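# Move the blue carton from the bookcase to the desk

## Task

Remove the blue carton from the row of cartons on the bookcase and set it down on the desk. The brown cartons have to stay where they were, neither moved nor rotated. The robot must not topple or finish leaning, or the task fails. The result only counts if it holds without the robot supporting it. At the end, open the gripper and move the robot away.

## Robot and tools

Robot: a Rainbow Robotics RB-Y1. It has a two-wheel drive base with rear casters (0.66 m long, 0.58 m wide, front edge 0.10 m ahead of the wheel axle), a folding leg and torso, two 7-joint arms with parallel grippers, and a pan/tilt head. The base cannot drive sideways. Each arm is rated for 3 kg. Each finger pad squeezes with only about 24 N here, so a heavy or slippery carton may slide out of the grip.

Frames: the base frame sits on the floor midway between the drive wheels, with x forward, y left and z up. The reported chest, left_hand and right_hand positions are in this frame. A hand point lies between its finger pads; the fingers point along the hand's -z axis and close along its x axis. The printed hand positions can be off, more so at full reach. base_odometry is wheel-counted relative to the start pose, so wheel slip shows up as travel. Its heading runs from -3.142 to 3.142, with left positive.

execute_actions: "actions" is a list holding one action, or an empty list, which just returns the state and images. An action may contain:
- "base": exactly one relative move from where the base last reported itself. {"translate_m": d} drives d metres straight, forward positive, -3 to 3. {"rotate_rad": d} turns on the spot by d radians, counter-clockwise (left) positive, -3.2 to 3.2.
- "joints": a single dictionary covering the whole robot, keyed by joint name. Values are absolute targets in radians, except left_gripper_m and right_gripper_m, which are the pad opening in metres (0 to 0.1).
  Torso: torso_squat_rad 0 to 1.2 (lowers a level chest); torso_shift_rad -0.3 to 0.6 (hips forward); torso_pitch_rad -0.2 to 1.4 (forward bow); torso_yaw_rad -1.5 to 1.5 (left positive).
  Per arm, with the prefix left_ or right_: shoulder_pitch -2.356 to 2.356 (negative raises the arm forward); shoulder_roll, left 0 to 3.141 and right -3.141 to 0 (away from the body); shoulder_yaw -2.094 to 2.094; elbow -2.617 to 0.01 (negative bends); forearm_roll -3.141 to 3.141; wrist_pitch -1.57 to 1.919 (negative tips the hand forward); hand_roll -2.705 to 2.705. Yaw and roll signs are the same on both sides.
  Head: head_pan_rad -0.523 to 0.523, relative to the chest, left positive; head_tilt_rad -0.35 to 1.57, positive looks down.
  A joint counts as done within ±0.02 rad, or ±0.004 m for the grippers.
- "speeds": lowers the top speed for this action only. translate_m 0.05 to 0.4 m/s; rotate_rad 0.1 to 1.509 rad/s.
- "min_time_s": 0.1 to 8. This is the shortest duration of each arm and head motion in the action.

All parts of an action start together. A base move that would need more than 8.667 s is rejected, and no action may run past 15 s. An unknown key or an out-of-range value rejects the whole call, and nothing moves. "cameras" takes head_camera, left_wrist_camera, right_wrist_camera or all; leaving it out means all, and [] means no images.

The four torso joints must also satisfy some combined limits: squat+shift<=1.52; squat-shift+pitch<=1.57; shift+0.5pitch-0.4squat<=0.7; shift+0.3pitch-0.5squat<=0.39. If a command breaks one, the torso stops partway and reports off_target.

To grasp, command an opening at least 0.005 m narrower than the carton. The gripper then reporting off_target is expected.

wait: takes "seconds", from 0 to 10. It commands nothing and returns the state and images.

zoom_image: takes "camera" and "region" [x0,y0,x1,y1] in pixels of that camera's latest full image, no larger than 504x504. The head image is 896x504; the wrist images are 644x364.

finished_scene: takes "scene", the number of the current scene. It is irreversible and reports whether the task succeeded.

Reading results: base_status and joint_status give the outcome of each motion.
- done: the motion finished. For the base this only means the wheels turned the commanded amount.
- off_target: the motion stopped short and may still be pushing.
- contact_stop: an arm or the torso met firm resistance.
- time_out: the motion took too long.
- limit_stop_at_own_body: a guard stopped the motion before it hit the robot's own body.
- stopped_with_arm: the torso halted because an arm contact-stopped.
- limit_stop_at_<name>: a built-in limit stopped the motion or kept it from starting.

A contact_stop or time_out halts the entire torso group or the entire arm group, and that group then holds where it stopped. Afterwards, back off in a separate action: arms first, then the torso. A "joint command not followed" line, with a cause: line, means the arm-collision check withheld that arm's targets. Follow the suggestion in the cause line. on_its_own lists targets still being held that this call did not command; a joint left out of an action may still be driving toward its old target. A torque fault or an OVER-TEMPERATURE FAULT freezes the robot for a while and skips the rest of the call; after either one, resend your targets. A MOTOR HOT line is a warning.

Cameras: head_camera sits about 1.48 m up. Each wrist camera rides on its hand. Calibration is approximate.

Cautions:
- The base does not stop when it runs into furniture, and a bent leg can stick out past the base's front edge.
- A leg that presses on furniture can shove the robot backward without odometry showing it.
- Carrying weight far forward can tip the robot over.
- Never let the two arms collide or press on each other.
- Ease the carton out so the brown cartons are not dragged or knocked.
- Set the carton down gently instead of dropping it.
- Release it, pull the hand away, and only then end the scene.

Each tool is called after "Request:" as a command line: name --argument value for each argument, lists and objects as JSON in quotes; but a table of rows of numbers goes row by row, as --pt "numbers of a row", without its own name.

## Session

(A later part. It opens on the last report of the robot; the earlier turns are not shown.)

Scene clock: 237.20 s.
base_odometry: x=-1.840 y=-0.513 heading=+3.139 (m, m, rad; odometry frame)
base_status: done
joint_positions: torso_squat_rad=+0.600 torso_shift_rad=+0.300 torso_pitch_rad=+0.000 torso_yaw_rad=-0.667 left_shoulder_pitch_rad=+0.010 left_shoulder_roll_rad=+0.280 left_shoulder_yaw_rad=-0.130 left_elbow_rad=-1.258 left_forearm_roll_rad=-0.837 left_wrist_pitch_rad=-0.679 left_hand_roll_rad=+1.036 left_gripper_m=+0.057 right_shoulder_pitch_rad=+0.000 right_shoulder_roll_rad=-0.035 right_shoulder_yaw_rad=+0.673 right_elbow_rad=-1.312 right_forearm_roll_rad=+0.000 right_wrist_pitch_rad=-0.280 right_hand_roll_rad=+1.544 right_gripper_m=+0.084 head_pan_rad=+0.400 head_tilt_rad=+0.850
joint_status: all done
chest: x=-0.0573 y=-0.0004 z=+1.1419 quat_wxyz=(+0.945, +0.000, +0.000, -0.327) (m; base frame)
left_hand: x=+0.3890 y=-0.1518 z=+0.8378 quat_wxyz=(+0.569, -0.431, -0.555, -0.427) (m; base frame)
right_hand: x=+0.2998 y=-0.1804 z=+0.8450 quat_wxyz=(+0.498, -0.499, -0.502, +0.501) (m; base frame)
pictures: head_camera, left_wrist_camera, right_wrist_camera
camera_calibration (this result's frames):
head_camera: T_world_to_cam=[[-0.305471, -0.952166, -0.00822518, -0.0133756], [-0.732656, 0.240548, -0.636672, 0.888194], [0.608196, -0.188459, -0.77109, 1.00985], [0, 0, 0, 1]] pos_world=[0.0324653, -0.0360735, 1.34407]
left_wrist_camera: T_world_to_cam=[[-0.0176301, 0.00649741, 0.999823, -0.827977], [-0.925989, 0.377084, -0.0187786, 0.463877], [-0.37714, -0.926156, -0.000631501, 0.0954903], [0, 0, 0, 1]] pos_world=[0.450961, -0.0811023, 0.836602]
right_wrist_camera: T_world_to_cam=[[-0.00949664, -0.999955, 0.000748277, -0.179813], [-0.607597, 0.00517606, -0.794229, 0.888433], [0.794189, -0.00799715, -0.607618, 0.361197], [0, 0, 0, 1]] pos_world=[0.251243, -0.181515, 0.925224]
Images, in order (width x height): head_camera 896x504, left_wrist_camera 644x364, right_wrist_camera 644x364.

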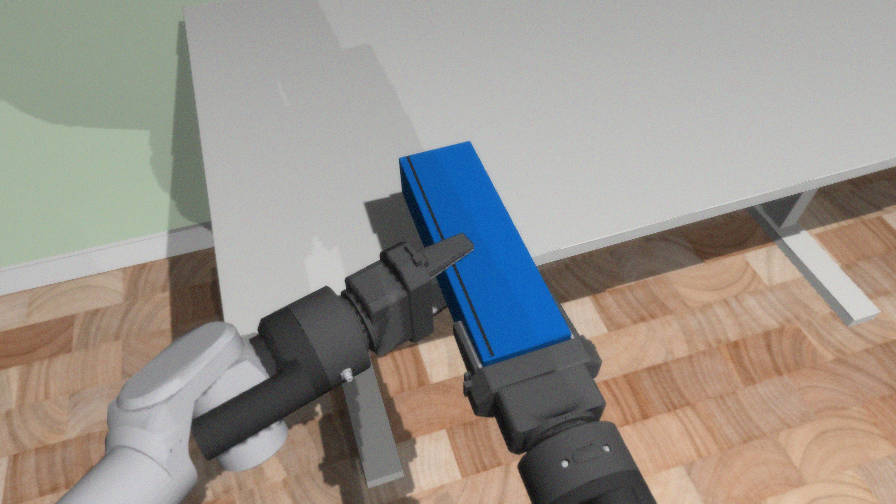

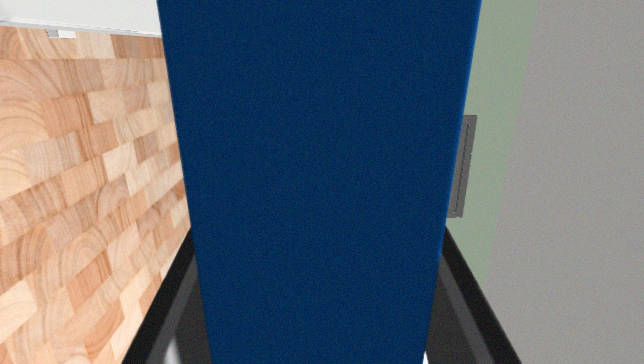

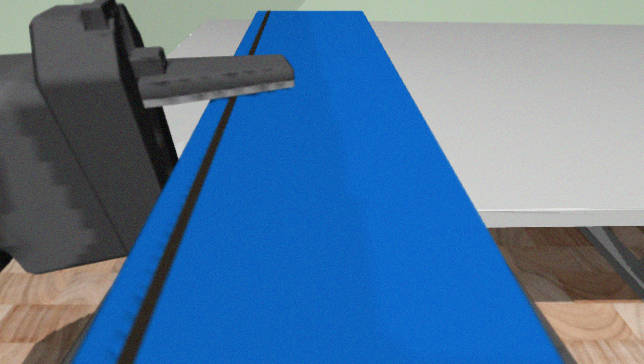

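Request:
execute_actions --actions '[{"base": {"translate_m": 0.05}, "joints": {"torso_squat_rad": 0.79}}]' --cameras '["left_wrist_camera", "right_wrist_camera"]'

Scene clock: 269.40 s.
base_odometry: x=-1.890 y=-0.513 heading=+3.139 (m, m, rad; odometry frame)
base_status: done
joint_positions: torso_squat_rad=+0.790 torso_shift_rad=+0.300 torso_pitch_rad=-0.001 torso_yaw_rad=-0.667 left_shoulder_pitch_rad=+0.010 left_shoulder_roll_rad=+0.280 left_shoulder_yaw_rad=-0.130 left_elbow_rad=-1.258 left_forearm_roll_rad=-0.837 left_wrist_pitch_rad=-0.679 left_hand_roll_rad=+1.036 left_gripper_m=+0.057 right_shoulder_pitch_rad=+0.000 right_shoulder_roll_rad=-0.035 right_shoulder_yaw_rad=+0.673 right_elbow_rad=-1.312 right_forearm_roll_rad=+0.000 right_wrist_pitch_rad=-0.280 right_hand_roll_rad=+1.544 right_gripper_m=+0.084 head_pan_rad=+0.400 head_tilt_rad=+0.850
joint_status: all done
chest: x=-0.0826 y=-0.0004 z=+1.0606 quat_wxyz=(+0.945, +0.000, +0.000, -0.327) (m; base frame)
left_hand: x=+0.3638 y=-0.1517 z=+0.7567 quat_wxyz=(+0.569, -0.431, -0.555, -0.427) (m; base frame)
right_hand: x=+0.2747 y=-0.1803 z=+0.7639 quat_wxyz=(+0.498, -0.499, -0.502, +0.501) (m; base frame)
pictures: left_wrist_camera, right_wrist_camera
camera_calibration (this result's frames):
left_wrist_camera: T_world_to_cam=[[-0.0178742, 0.00647471, 0.999819, -0.747211], [-0.925994, 0.37706, -0.0189962, 0.439168], [-0.377114, -0.926166, -0.00074408, 0.0860722], [0, 0, 0, 1]] pos_world=[0.42577, -0.0810373, 0.755482]
right_wrist_camera: T_world_to_cam=[[-0.00948154, -0.999955, 0.000775186, -0.179971], [-0.607352, 0.00514304, -0.794416, 0.808771], [0.794377, -0.0080031, -0.607373, 0.331658], [0, 0, 0, 1]] pos_world=[0.22604, -0.181468, 0.844081]
Images, in order (width x height): left_wrist_camera 644x364, right_wrist_camera 644x364.

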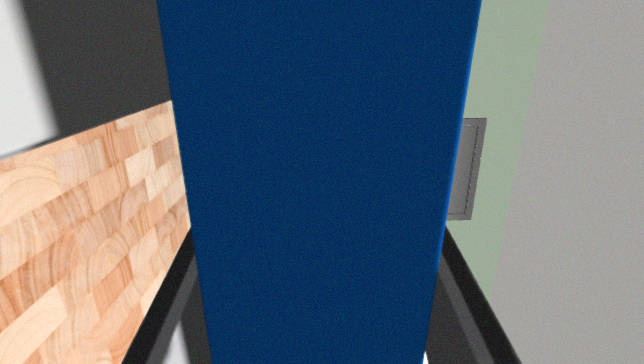

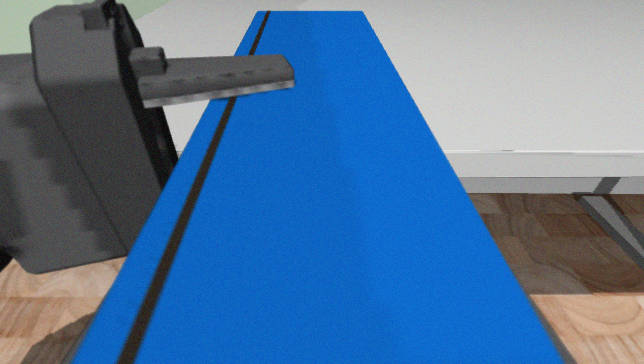

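Request:
execute_actions --actions '[{"joints": {"torso_squat_rad": 0.813}}]' --cameras '["left_wrist_camera", "right_wrist_camera"]'

Scene clock: 291.93 s.
base_odometry: x=-1.890 y=-0.513 heading=+3.139 (m, m, rad; odometry frame)
base_status: not commanded
joint_positions: torso_squat_rad=+0.813 torso_shift_rad=+0.300 torso_pitch_rad=-0.001 torso_yaw_rad=-0.667 left_shoulder_pitch_rad=+0.010 left_shoulder_roll_rad=+0.280 left_shoulder_yaw_rad=-0.130 left_elbow_rad=-1.258 left_forearm_roll_rad=-0.837 left_wrist_pitch_rad=-0.679 left_hand_roll_rad=+1.036 left_gripper_m=+0.057 right_shoulder_pitch_rad=+0.000 right_shoulder_roll_rad=-0.035 right_shoulder_yaw_rad=+0.673 right_elbow_rad=-1.312 right_forearm_roll_rad=+0.000 right_wrist_pitch_rad=-0.280 right_hand_roll_rad=+1.544 right_gripper_m=+0.084 head_pan_rad=+0.400 head_tilt_rad=+0.850
joint_status: all done
chest: x=-0.0860 y=-0.0004 z=+1.0496 quat_wxyz=(+0.945, +0.000, +0.000, -0.327) (m; base frame)
left_hand: x=+0.3604 y=-0.1517 z=+0.7456 quat_wxyz=(+0.569, -0.431, -0.555, -0.427) (m; base frame)
right_hand: x=+0.2712 y=-0.1803 z=+0.7529 quat_wxyz=(+0.498, -0.499, -0.502, +0.501) (m; base frame)
pictures: left_wrist_camera, right_wrist_camera
camera_calibration (this result's frames):
left_wrist_camera: T_world_to_cam=[[-0.0178728, 0.00645763, 0.999819, -0.736229], [-0.925998, 0.377051, -0.0189884, 0.435776], [-0.377106, -0.92617, -0.000759196, 0.0847933], [0, 0, 0, 1]] pos_world=[0.422345, -0.0810226, 0.744436]
right_wrist_camera: T_world_to_cam=[[-0.00949731, -0.999955, 0.000747413, -0.179961], [-0.607365, 0.00517482, -0.794406, 0.797903], [0.794366, -0.00799867, -0.607387, 0.327686], [0, 0, 0, 1]] pos_world=[0.222607, -0.18146, 0.833026]
Images, in order (width x height): left_wrist_camera 644x364, right_wrist_camera 644x364.

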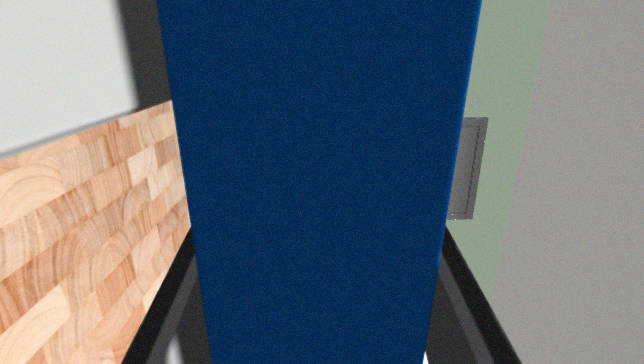

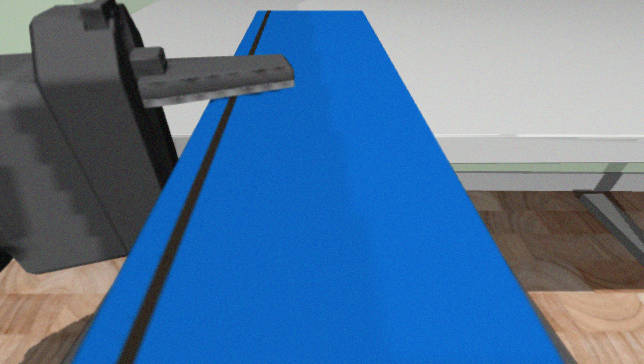

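Request:
execute_actions --actions '[{"joints": {"torso_squat_rad": 0.820}}]' --cameras '["left_wrist_camera"]'

Request:
execute_actions --actions '[{"joints": {"left_gripper_m": 0.1}}]' --cameras '["right_wrist_camera"]'

Request:
execute_actions --actions '[{"joints": {"left_shoulder_pitch_rad": 0.218, "left_shoulder_roll_rad": 0.42, "left_shoulder_yaw_rad": -0.135, "left_elbow_rad": -1.42, "left_forearm_roll_rad": -0.69, "left_wrist_pitch_rad": -0.741, "left_hand_roll_rad": 0.978}, "min_time_s": 0.7}]' --cameras '[]'

Request:
execute_actions --actions '[{"joints": {"left_shoulder_pitch_rad": 0.9, "left_elbow_rad": -2.0, "left_shoulder_yaw_rad": 0.3}}]' --cameras '["head_camera", "right_wrist_camera"]'

Scene clock: 302.70 s.
base_odometry: x=-1.890 y=-0.513 heading=+3.139 (m, m, rad; odometry frame)
base_status: not commanded
joint_positions: torso_squat_rad=+0.820 torso_shift_rad=+0.300 torso_pitch_rad=-0.001 torso_yaw_rad=-0.667 left_shoulder_pitch_rad=+0.009 left_shoulder_roll_rad=+0.280 left_shoulder_yaw_rad=-0.130 left_elbow_rad=-1.259 left_forearm_roll_rad=-0.837 left_wrist_pitch_rad=-0.680 left_hand_roll_rad=+1.036 left_gripper_m=+0.057 right_shoulder_pitch_rad=-0.001 right_shoulder_roll_rad=-0.035 right_shoulder_yaw_rad=+0.673 right_elbow_rad=-1.312 right_forearm_roll_rad=+0.000 right_wrist_pitch_rad=-0.280 right_hand_roll_rad=+1.544 right_gripper_m=+0.084 head_pan_rad=+0.400 head_tilt_rad=+0.850
joint_status: all done
chest: x=-0.0873 y=-0.0003 z=+1.0462 quat_wxyz=(+0.945, +0.000, +0.000, -0.327) (m; base frame)
left_hand: x=+0.3594 y=-0.1522 z=+0.7436 quat_wxyz=(+0.568, -0.431, -0.556, -0.427) (m; base frame)
right_hand: x=+0.2702 y=-0.1804 z=+0.7499 quat_wxyz=(+0.498, -0.499, -0.502, +0.501) (m; base frame)
pictures: left_wrist_camera
camera_calibration (this result's frames):
left_wrist_camera: T_world_to_cam=[[-0.0200543, 0.00860467, 0.999762, -0.733038], [-0.925586, 0.377909, -0.0218189, 0.437054], [-0.378006, -0.925803, 0.000385668, 0.0834861], [0, 0, 0, 1]] pos_world=[0.421389, -0.0815674, 0.742367]
Images, in order (width x height): left_wrist_camera 644x364.

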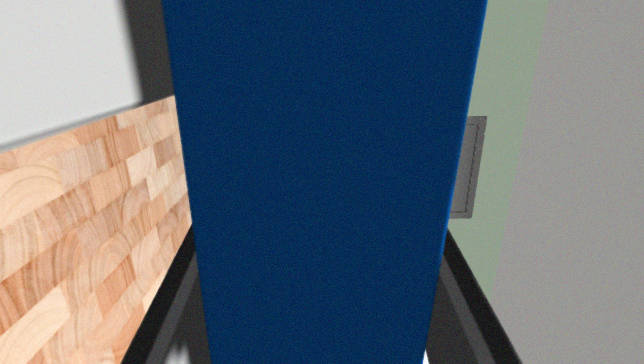

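Scene clock: 303.87 s.
base_odometry: x=-1.890 y=-0.513 heading=+3.139 (m, m, rad; odometry frame)
base_status: not commanded
joint_positions: torso_squat_rad=+0.820 torso_shift_rad=+0.300 torso_pitch_rad=-0.001 torso_yaw_rad=-0.667 left_shoulder_pitch_rad=+0.010 left_shoulder_roll_rad=+0.280 left_shoulder_yaw_rad=-0.130 left_elbow_rad=-1.258 left_forearm_roll_rad=-0.837 left_wrist_pitch_rad=-0.679 left_hand_roll_rad=+1.036 left_gripper_m=+0.099 right_shoulder_pitch_rad=+0.000 right_shoulder_roll_rad=-0.035 right_shoulder_yaw_rad=+0.673 right_elbow_rad=-1.312 right_forearm_roll_rad=+0.000 right_wrist_pitch_rad=-0.280 right_hand_roll_rad=+1.544 right_gripper_m=+0.084 head_pan_rad=+0.400 head_tilt_rad=+0.850
joint_status: all done
chest: x=-0.0871 y=-0.0003 z=+1.0462 quat_wxyz=(+0.945, +0.000, +0.000, -0.327) (m; base frame)
left_hand: x=+0.3595 y=-0.1518 z=+0.7427 quat_wxyz=(+0.569, -0.431, -0.555, -0.427) (m; base frame)
right_hand: x=+0.2702 y=-0.1804 z=+0.7497 quat_wxyz=(+0.498, -0.499, -0.502, +0.501) (m; base frame)
pictures: right_wrist_camera
camera_calibration (this result's frames):
right_wrist_camera: T_world_to_cam=[[-0.00942445, -0.999955, 0.000859191, -0.180084], [-0.606985, 0.00503793, -0.794697, 0.79486], [0.794657, -0.0080111, -0.607006, 0.326156], [0, 0, 0, 1]] pos_world=[0.221589, -0.181468, 0.829806]
Images, in order (width x height): right_wrist_camera 644x364.

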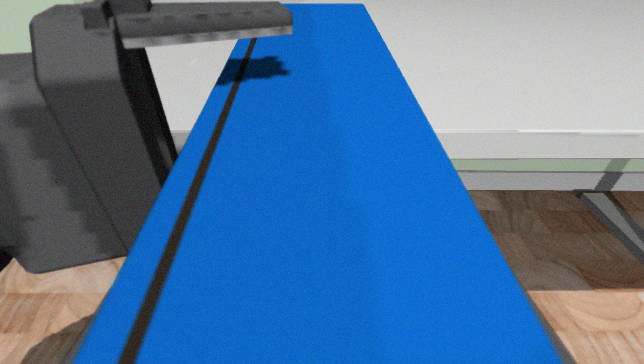

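Scene clock: 304.87 s.
base_odometry: x=-1.890 y=-0.513 heading=+3.139 (m, m, rad; odometry frame)
base_status: not commanded
joint_positions: torso_squat_rad=+0.820 torso_shift_rad=+0.300 torso_pitch_rad=-0.001 torso_yaw_rad=-0.667 left_shoulder_pitch_rad=+0.218 left_shoulder_roll_rad=+0.420 left_shoulder_yaw_rad=-0.135 left_elbow_rad=-1.420 left_forearm_roll_rad=-0.690 left_wrist_pitch_rad=-0.741 left_hand_roll_rad=+0.978 left_gripper_m=+0.099 right_shoulder_pitch_rad=+0.000 right_shoulder_roll_rad=-0.035 right_shoulder_yaw_rad=+0.673 right_elbow_rad=-1.312 right_forearm_roll_rad=+0.000 right_wrist_pitch_rad=-0.280 right_hand_roll_rad=+1.544 right_gripper_m=+0.084 head_pan_rad=+0.400 head_tilt_rad=+0.850
joint_status: all done
chest: x=-0.0871 y=-0.0003 z=+1.0462 quat_wxyz=(+0.945, +0.000, +0.000, -0.327) (m; base frame)
left_hand: x=+0.3402 y=-0.0732 z=+0.7456 quat_wxyz=(+0.566, -0.429, -0.558, -0.429) (m; base frame)
right_hand: x=+0.2702 y=-0.1803 z=+0.7496 quat_wxyz=(+0.498, -0.499, -0.502, +0.501) (m; base frame)
pictures: none
No camera images: the call's "cameras" was empty. Leave "cameras" out to get every camera's image.

Scene clock: 306.23 s.
base_odometry: x=-1.890 y=-0.513 heading=+3.139 (m, m, rad; odometry frame)
base_status: not commanded
joint_positions: torso_squat_rad=+0.820 torso_shift_rad=+0.300 torso_pitch_rad=-0.001 torso_yaw_rad=-0.667 left_shoulder_pitch_rad=+0.900 left_shoulder_roll_rad=+0.420 left_shoulder_yaw_rad=+0.300 left_elbow_rad=-2.000 left_forearm_roll_rad=-0.690 left_wrist_pitch_rad=-0.741 left_hand_roll_rad=+0.978 left_gripper_m=+0.099 right_shoulder_pitch_rad=+0.000 right_shoulder_roll_rad=-0.035 right_shoulder_yaw_rad=+0.673 right_elbow_rad=-1.312 right_forearm_roll_rad=+0.000 right_wrist_pitch_rad=-0.280 right_hand_roll_rad=+1.544 right_gripper_m=+0.084 head_pan_rad=+0.400 head_tilt_rad=+0.850
joint_status: all done
chest: x=-0.0871 y=-0.0003 z=+1.0462 quat_wxyz=(+0.945, +0.000, +0.000, -0.327) (m; base frame)
left_hand: x=+0.3099 y=+0.1289 z=+0.8336 quat_wxyz=(+0.603, -0.255, -0.627, -0.421) (m; base frame)
right_hand: x=+0.2702 y=-0.1804 z=+0.7494 quat_wxyz=(+0.498, -0.499, -0.502, +0.501) (m; base frame)
pictures: head_camera, right_wrist_camera
camera_calibration (this result's frames):
head_camera: T_world_to_cam=[[-0.305451, -0.952172, -0.0082958, -0.0231152], [-0.732492, 0.240528, -0.636869, 0.805666], [0.608404, -0.188456, -0.770928, 0.954013], [0, 0, 0, 1]] pos_world=[0.00265827, -0.0360057, 1.24839]
right_wrist_camera: T_world_to_cam=[[-0.0094953, -0.999955, 0.000800878, -0.180031], [-0.607399, 0.00513147, -0.79438, 0.794532], [0.79434, -0.00802933, -0.607421, 0.326461], [0, 0, 0, 1]] pos_world=[0.221567, -0.181478, 0.829604]
Images, in order (width x height): head_camera 896x504, right_wrist_camera 644x364.

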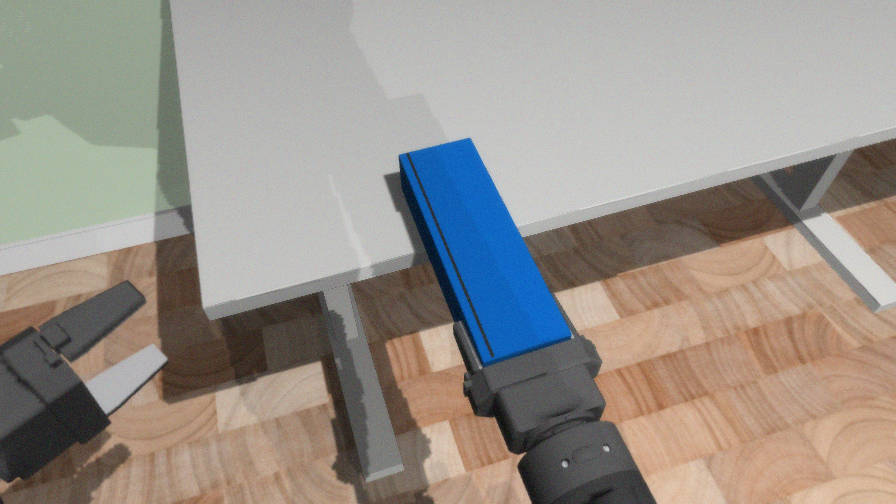

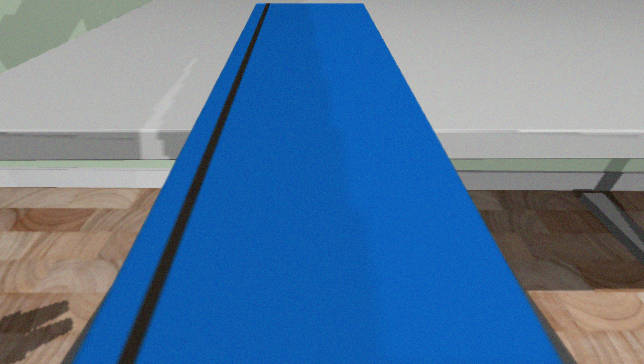

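Request:
execute_actions --actions '[{"base": {"translate_m": 0.15}, "speeds": {"translate_m": 0.12}, "joints": {"torso_squat_rad": 0.813}}]' --cameras '["head_camera", "right_wrist_camera"]'

Request:
execute_actions --actions '[{"joints": {"right_gripper_m": 0.1}}]' --cameras '[]'

Request:
execute_actions --actions '[{"base": {"translate_m": -0.065}}]' --cameras '[]'

Request:
execute_actions --actions '[{"joints": {"right_gripper_m": 0.05}}]' --cameras '["head_camera", "right_wrist_camera"]'

Scene clock: 323.73 s.
base_odometry: x=-2.040 y=-0.513 heading=+3.139 (m, m, rad; odometry frame)
base_status: done
joint_positions: torso_squat_rad=+0.813 torso_shift_rad=+0.300 torso_pitch_rad=-0.001 torso_yaw_rad=-0.667 left_shoulder_pitch_rad=+0.900 left_shoulder_roll_rad=+0.420 left_shoulder_yaw_rad=+0.300 left_elbow_rad=-2.000 left_forearm_roll_rad=-0.690 left_wrist_pitch_rad=-0.741 left_hand_roll_rad=+0.978 left_gripper_m=+0.099 right_shoulder_pitch_rad=-0.001 right_shoulder_roll_rad=-0.034 right_shoulder_yaw_rad=+0.673 right_elbow_rad=-1.314 right_forearm_roll_rad=+0.000 right_wrist_pitch_rad=-0.281 right_hand_roll_rad=+1.544 right_gripper_m=+0.084 head_pan_rad=+0.400 head_tilt_rad=+0.850
joint_status: all done
chest: x=-0.0861 y=-0.0003 z=+1.0496 quat_wxyz=(+0.945, +0.000, +0.000, -0.327) (m; base frame)
left_hand: x=+0.3110 y=+0.1289 z=+0.8371 quat_wxyz=(+0.603, -0.255, -0.627, -0.421) (m; base frame)
right_hand: x=+0.2717 y=-0.1802 z=+0.7541 quat_wxyz=(+0.497, -0.499, -0.503, +0.501) (m; base frame)
pictures: head_camera, right_wrist_camera
camera_calibration (this result's frames):
head_camera: T_world_to_cam=[[-0.305452, -0.952171, -0.00827223, -0.0227875], [-0.73248, 0.24051, -0.63689, 0.808628], [0.608418, -0.18848, -0.770911, 0.956006], [0, 0, 0, 1]] pos_world=[0.00369228, -0.035992, 1.25181]
right_wrist_camera: T_world_to_cam=[[-0.00915515, -0.999958, 0.000808942, -0.179977], [-0.605048, 0.00489545, -0.796174, 0.799849], [0.796136, -0.00777854, -0.605067, 0.325864], [0, 0, 0, 1]] pos_world=[0.222868, -0.18135, 0.834134]
Images, in order (width x height): head_camera 896x504, right_wrist_camera 644x364.

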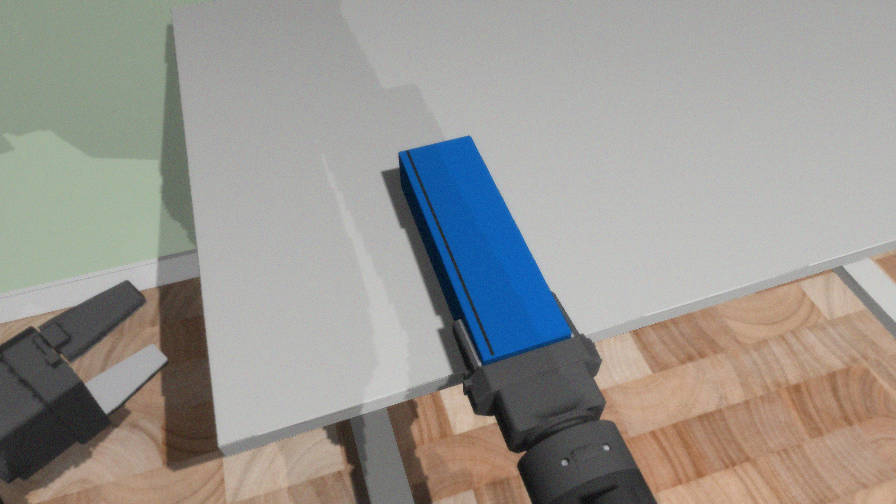

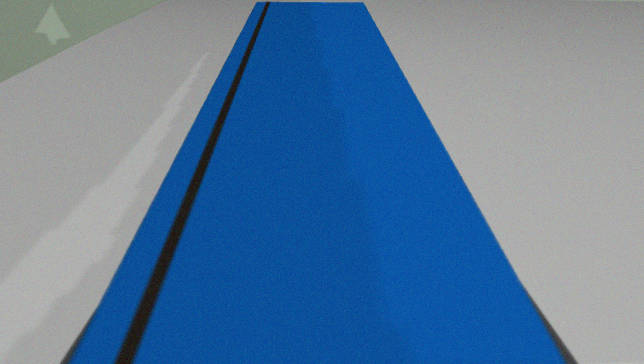

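Scene clock: 324.60 s.
base_odometry: x=-2.040 y=-0.513 heading=+3.139 (m, m, rad; odometry frame)
base_status: not commanded
joint_positions: torso_squat_rad=+0.813 torso_shift_rad=+0.300 torso_pitch_rad=-0.001 torso_yaw_rad=-0.667 left_shoulder_pitch_rad=+0.900 left_shoulder_roll_rad=+0.420 left_shoulder_yaw_rad=+0.300 left_elbow_rad=-2.000 left_forearm_roll_rad=-0.690 left_wrist_pitch_rad=-0.741 left_hand_roll_rad=+0.978 left_gripper_m=+0.099 right_shoulder_pitch_rad=+0.000 right_shoulder_roll_rad=-0.035 right_shoulder_yaw_rad=+0.673 right_elbow_rad=-1.312 right_forearm_roll_rad=+0.000 right_wrist_pitch_rad=-0.280 right_hand_roll_rad=+1.544 right_gripper_m=+0.099 head_pan_rad=+0.400 head_tilt_rad=+0.850
joint_status: all done
chest: x=-0.0860 y=-0.0003 z=+1.0496 quat_wxyz=(+0.945, +0.000, +0.000, -0.327) (m; base frame)
left_hand: x=+0.3110 y=+0.1289 z=+0.8371 quat_wxyz=(+0.603, -0.255, -0.627, -0.421) (m; base frame)
right_hand: x=+0.2713 y=-0.1803 z=+0.7530 quat_wxyz=(+0.498, -0.499, -0.502, +0.501) (m; base frame)
pictures: none
No camera images: the call's "cameras" was empty. Leave "cameras" out to get every camera's image.

Scene clock: 325.70 s.
base_odometry: x=-1.975 y=-0.513 heading=+3.139 (m, m, rad; odometry frame)
base_status: done
joint_positions: torso_squat_rad=+0.813 torso_shift_rad=+0.300 torso_pitch_rad=-0.001 torso_yaw_rad=-0.667 left_shoulder_pitch_rad=+0.900 left_shoulder_roll_rad=+0.420 left_shoulder_yaw_rad=+0.300 left_elbow_rad=-2.000 left_forearm_roll_rad=-0.690 left_wrist_pitch_rad=-0.741 left_hand_roll_rad=+0.978 left_gripper_m=+0.099 right_shoulder_pitch_rad=+0.000 right_shoulder_roll_rad=-0.035 right_shoulder_yaw_rad=+0.673 right_elbow_rad=-1.312 right_forearm_roll_rad=+0.000 right_wrist_pitch_rad=-0.280 right_hand_roll_rad=+1.544 right_gripper_m=+0.099 head_pan_rad=+0.400 head_tilt_rad=+0.850
joint_status: not commanded
chest: x=-0.0860 y=-0.0003 z=+1.0496 quat_wxyz=(+0.945, +0.000, +0.000, -0.327) (m; base frame)
left_hand: x=+0.3110 y=+0.1289 z=+0.8371 quat_wxyz=(+0.603, -0.255, -0.627, -0.421) (m; base frame)
right_hand: x=+0.2712 y=-0.1803 z=+0.7528 quat_wxyz=(+0.498, -0.499, -0.502, +0.501) (m; base frame)
pictures: none
No camera images: the call's "cameras" was empty. Leave "cameras" out to get every camera's image.

Scene clock: 326.67 s.
base_odometry: x=-1.975 y=-0.513 heading=+3.139 (m, m, rad; odometry frame)
base_status: not commanded
joint_positions: torso_squat_rad=+0.813 torso_shift_rad=+0.300 torso_pitch_rad=-0.001 torso_yaw_rad=-0.667 left_shoulder_pitch_rad=+0.900 left_shoulder_roll_rad=+0.420 left_shoulder_yaw_rad=+0.300 left_elbow_rad=-2.000 left_forearm_roll_rad=-0.690 left_wrist_pitch_rad=-0.741 left_hand_roll_rad=+0.978 left_gripper_m=+0.099 right_shoulder_pitch_rad=+0.000 right_shoulder_roll_rad=-0.035 right_shoulder_yaw_rad=+0.673 right_elbow_rad=-1.312 right_forearm_roll_rad=+0.000 right_wrist_pitch_rad=-0.280 right_hand_roll_rad=+1.544 right_gripper_m=+0.050 head_pan_rad=+0.400 head_tilt_rad=+0.850
joint_status: all done
chest: x=-0.0860 y=-0.0003 z=+1.0496 quat_wxyz=(+0.945, +0.000, +0.000, -0.327) (m; base frame)
left_hand: x=+0.3110 y=+0.1289 z=+0.8371 quat_wxyz=(+0.603, -0.255, -0.627, -0.421) (m; base frame)
right_hand: x=+0.2712 y=-0.1803 z=+0.7528 quat_wxyz=(+0.498, -0.499, -0.502, +0.501) (m; base frame)
pictures: head_camera, right_wrist_camera
camera_calibration (this result's frames):
head_camera: T_world_to_cam=[[-0.305452, -0.952171, -0.00826774, -0.0227891], [-0.73249, 0.24051, -0.636877, 0.808614], [0.608405, -0.18848, -0.770921, 0.955999], [0, 0, 0, 1]] pos_world=[0.00370657, -0.0359923, 1.2518]
right_wrist_camera: T_world_to_cam=[[-0.00955631, -0.999954, 0.000715701, -0.179925], [-0.607577, 0.00523799, -0.794244, 0.797745], [0.794203, -0.00802488, -0.607599, 0.327854], [0, 0, 0, 1]] pos_world=[0.222589, -0.181465, 0.832936]
Images, in order (width x height): head_camera 896x504, right_wrist_camera 644x364.

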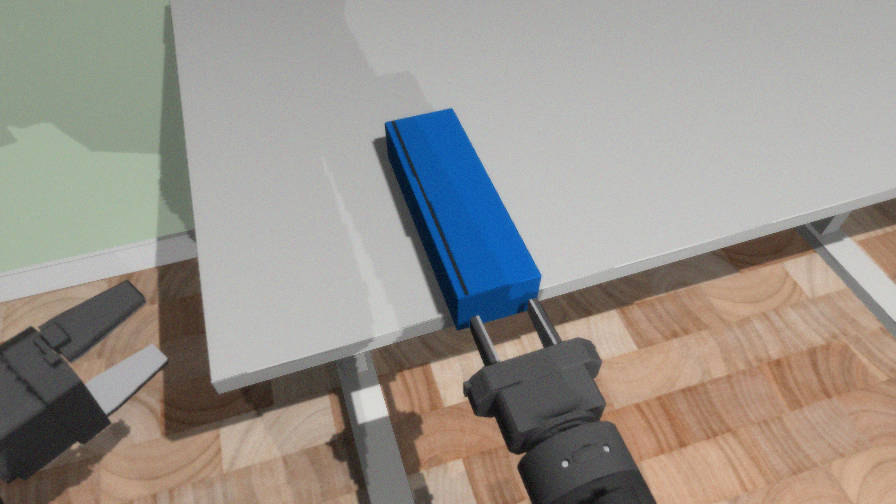

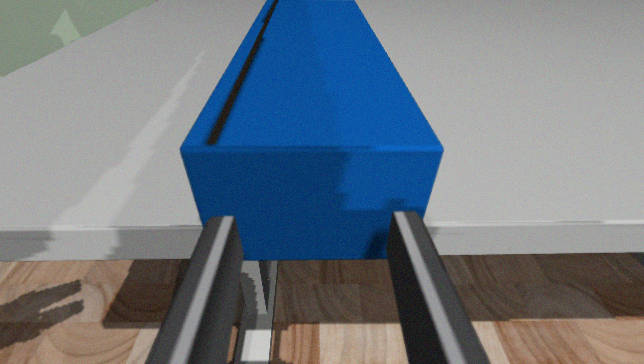

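Request:
execute_actions --actions '[{"base": {"translate_m": 0.07}, "speeds": {"translate_m": 0.07}, "joints": {"torso_squat_rad": 0.803}}]' --cameras '[]'

Request:
execute_actions --actions '[{"base": {"translate_m": -0.25}, "joints": {"head_tilt_rad": 0.7}}]' --cameras '["head_camera"]'

Scene clock: 334.93 s.
base_odometry: x=-2.045 y=-0.513 heading=+3.139 (m, m, rad; odometry frame)
base_status: done
joint_positions: torso_squat_rad=+0.803 torso_shift_rad=+0.300 torso_pitch_rad=+0.000 torso_yaw_rad=-0.667 left_shoulder_pitch_rad=+0.900 left_shoulder_roll_rad=+0.420 left_shoulder_yaw_rad=+0.300 left_elbow_rad=-2.000 left_forearm_roll_rad=-0.690 left_wrist_pitch_rad=-0.741 left_hand_roll_rad=+0.978 left_gripper_m=+0.099 right_shoulder_pitch_rad=+0.000 right_shoulder_roll_rad=-0.035 right_shoulder_yaw_rad=+0.673 right_elbow_rad=-1.312 right_forearm_roll_rad=+0.000 right_wrist_pitch_rad=-0.280 right_hand_roll_rad=+1.544 right_gripper_m=+0.050 head_pan_rad=+0.400 head_tilt_rad=+0.850
joint_status: all done
chest: x=-0.0844 y=-0.0003 z=+1.0544 quat_wxyz=(+0.945, +0.000, +0.000, -0.327) (m; base frame)
left_hand: x=+0.3126 y=+0.1289 z=+0.8418 quat_wxyz=(+0.603, -0.255, -0.627, -0.421) (m; base frame)
right_hand: x=+0.2727 y=-0.1804 z=+0.7574 quat_wxyz=(+0.498, -0.499, -0.502, +0.502) (m; base frame)
pictures: none
No camera images: the call's "cameras" was empty. Leave "cameras" out to get every camera's image.

Scene clock: 336.93 s.
base_odometry: x=-1.795 y=-0.513 heading=+3.139 (m, m, rad; odometry frame)
base_status: done
joint_positions: torso_squat_rad=+0.803 torso_shift_rad=+0.300 torso_pitch_rad=-0.001 torso_yaw_rad=-0.667 left_shoulder_pitch_rad=+0.900 left_shoulder_roll_rad=+0.420 left_shoulder_yaw_rad=+0.300 left_elbow_rad=-2.000 left_forearm_roll_rad=-0.690 left_wrist_pitch_rad=-0.741 left_hand_roll_rad=+0.978 left_gripper_m=+0.099 right_shoulder_pitch_rad=+0.000 right_shoulder_roll_rad=-0.035 right_shoulder_yaw_rad=+0.673 right_elbow_rad=-1.312 right_forearm_roll_rad=+0.000 right_wrist_pitch_rad=-0.280 right_hand_roll_rad=+1.544 right_gripper_m=+0.050 head_pan_rad=+0.400 head_tilt_rad=+0.700
joint_status: all done
chest: x=-0.0845 y=-0.0003 z=+1.0544 quat_wxyz=(+0.945, +0.000, +0.000, -0.327) (m; base frame)
left_hand: x=+0.3125 y=+0.1289 z=+0.8419 quat_wxyz=(+0.603, -0.255, -0.627, -0.421) (m; base frame)
right_hand: x=+0.2726 y=-0.1804 z=+0.7575 quat_wxyz=(+0.498, -0.499, -0.502, +0.501) (m; base frame)
pictures: head_camera
camera_calibration (this result's frames):
head_camera: T_world_to_cam=[[-0.303844, -0.952609, -0.0146608, -0.0141647], [-0.632422, 0.213178, -0.744713, 0.954447], [0.712546, -0.217004, -0.667224, 0.835325], [0, 0, 0, 1]] pos_world=[0.00410246, -0.0356916, 1.26793]
Images, in order (width x height): head_camera 896x504.

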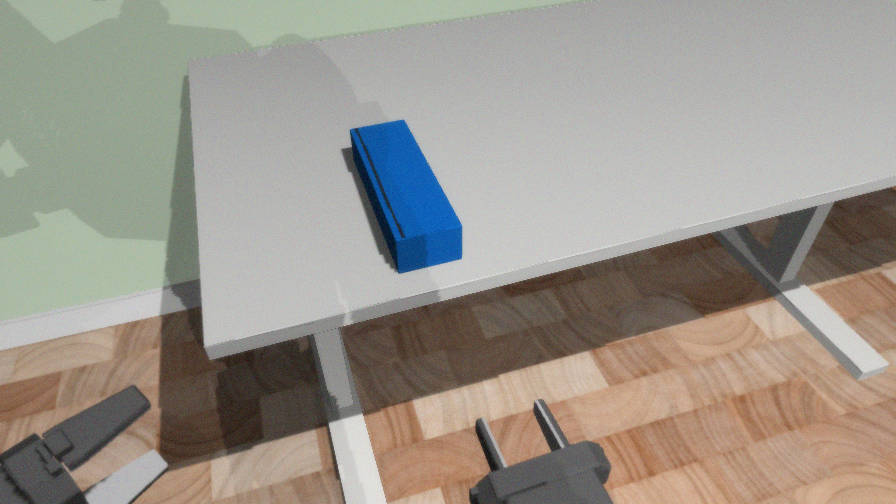

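Request:
finished_scene --scene 2

The scene is finished: the task was done.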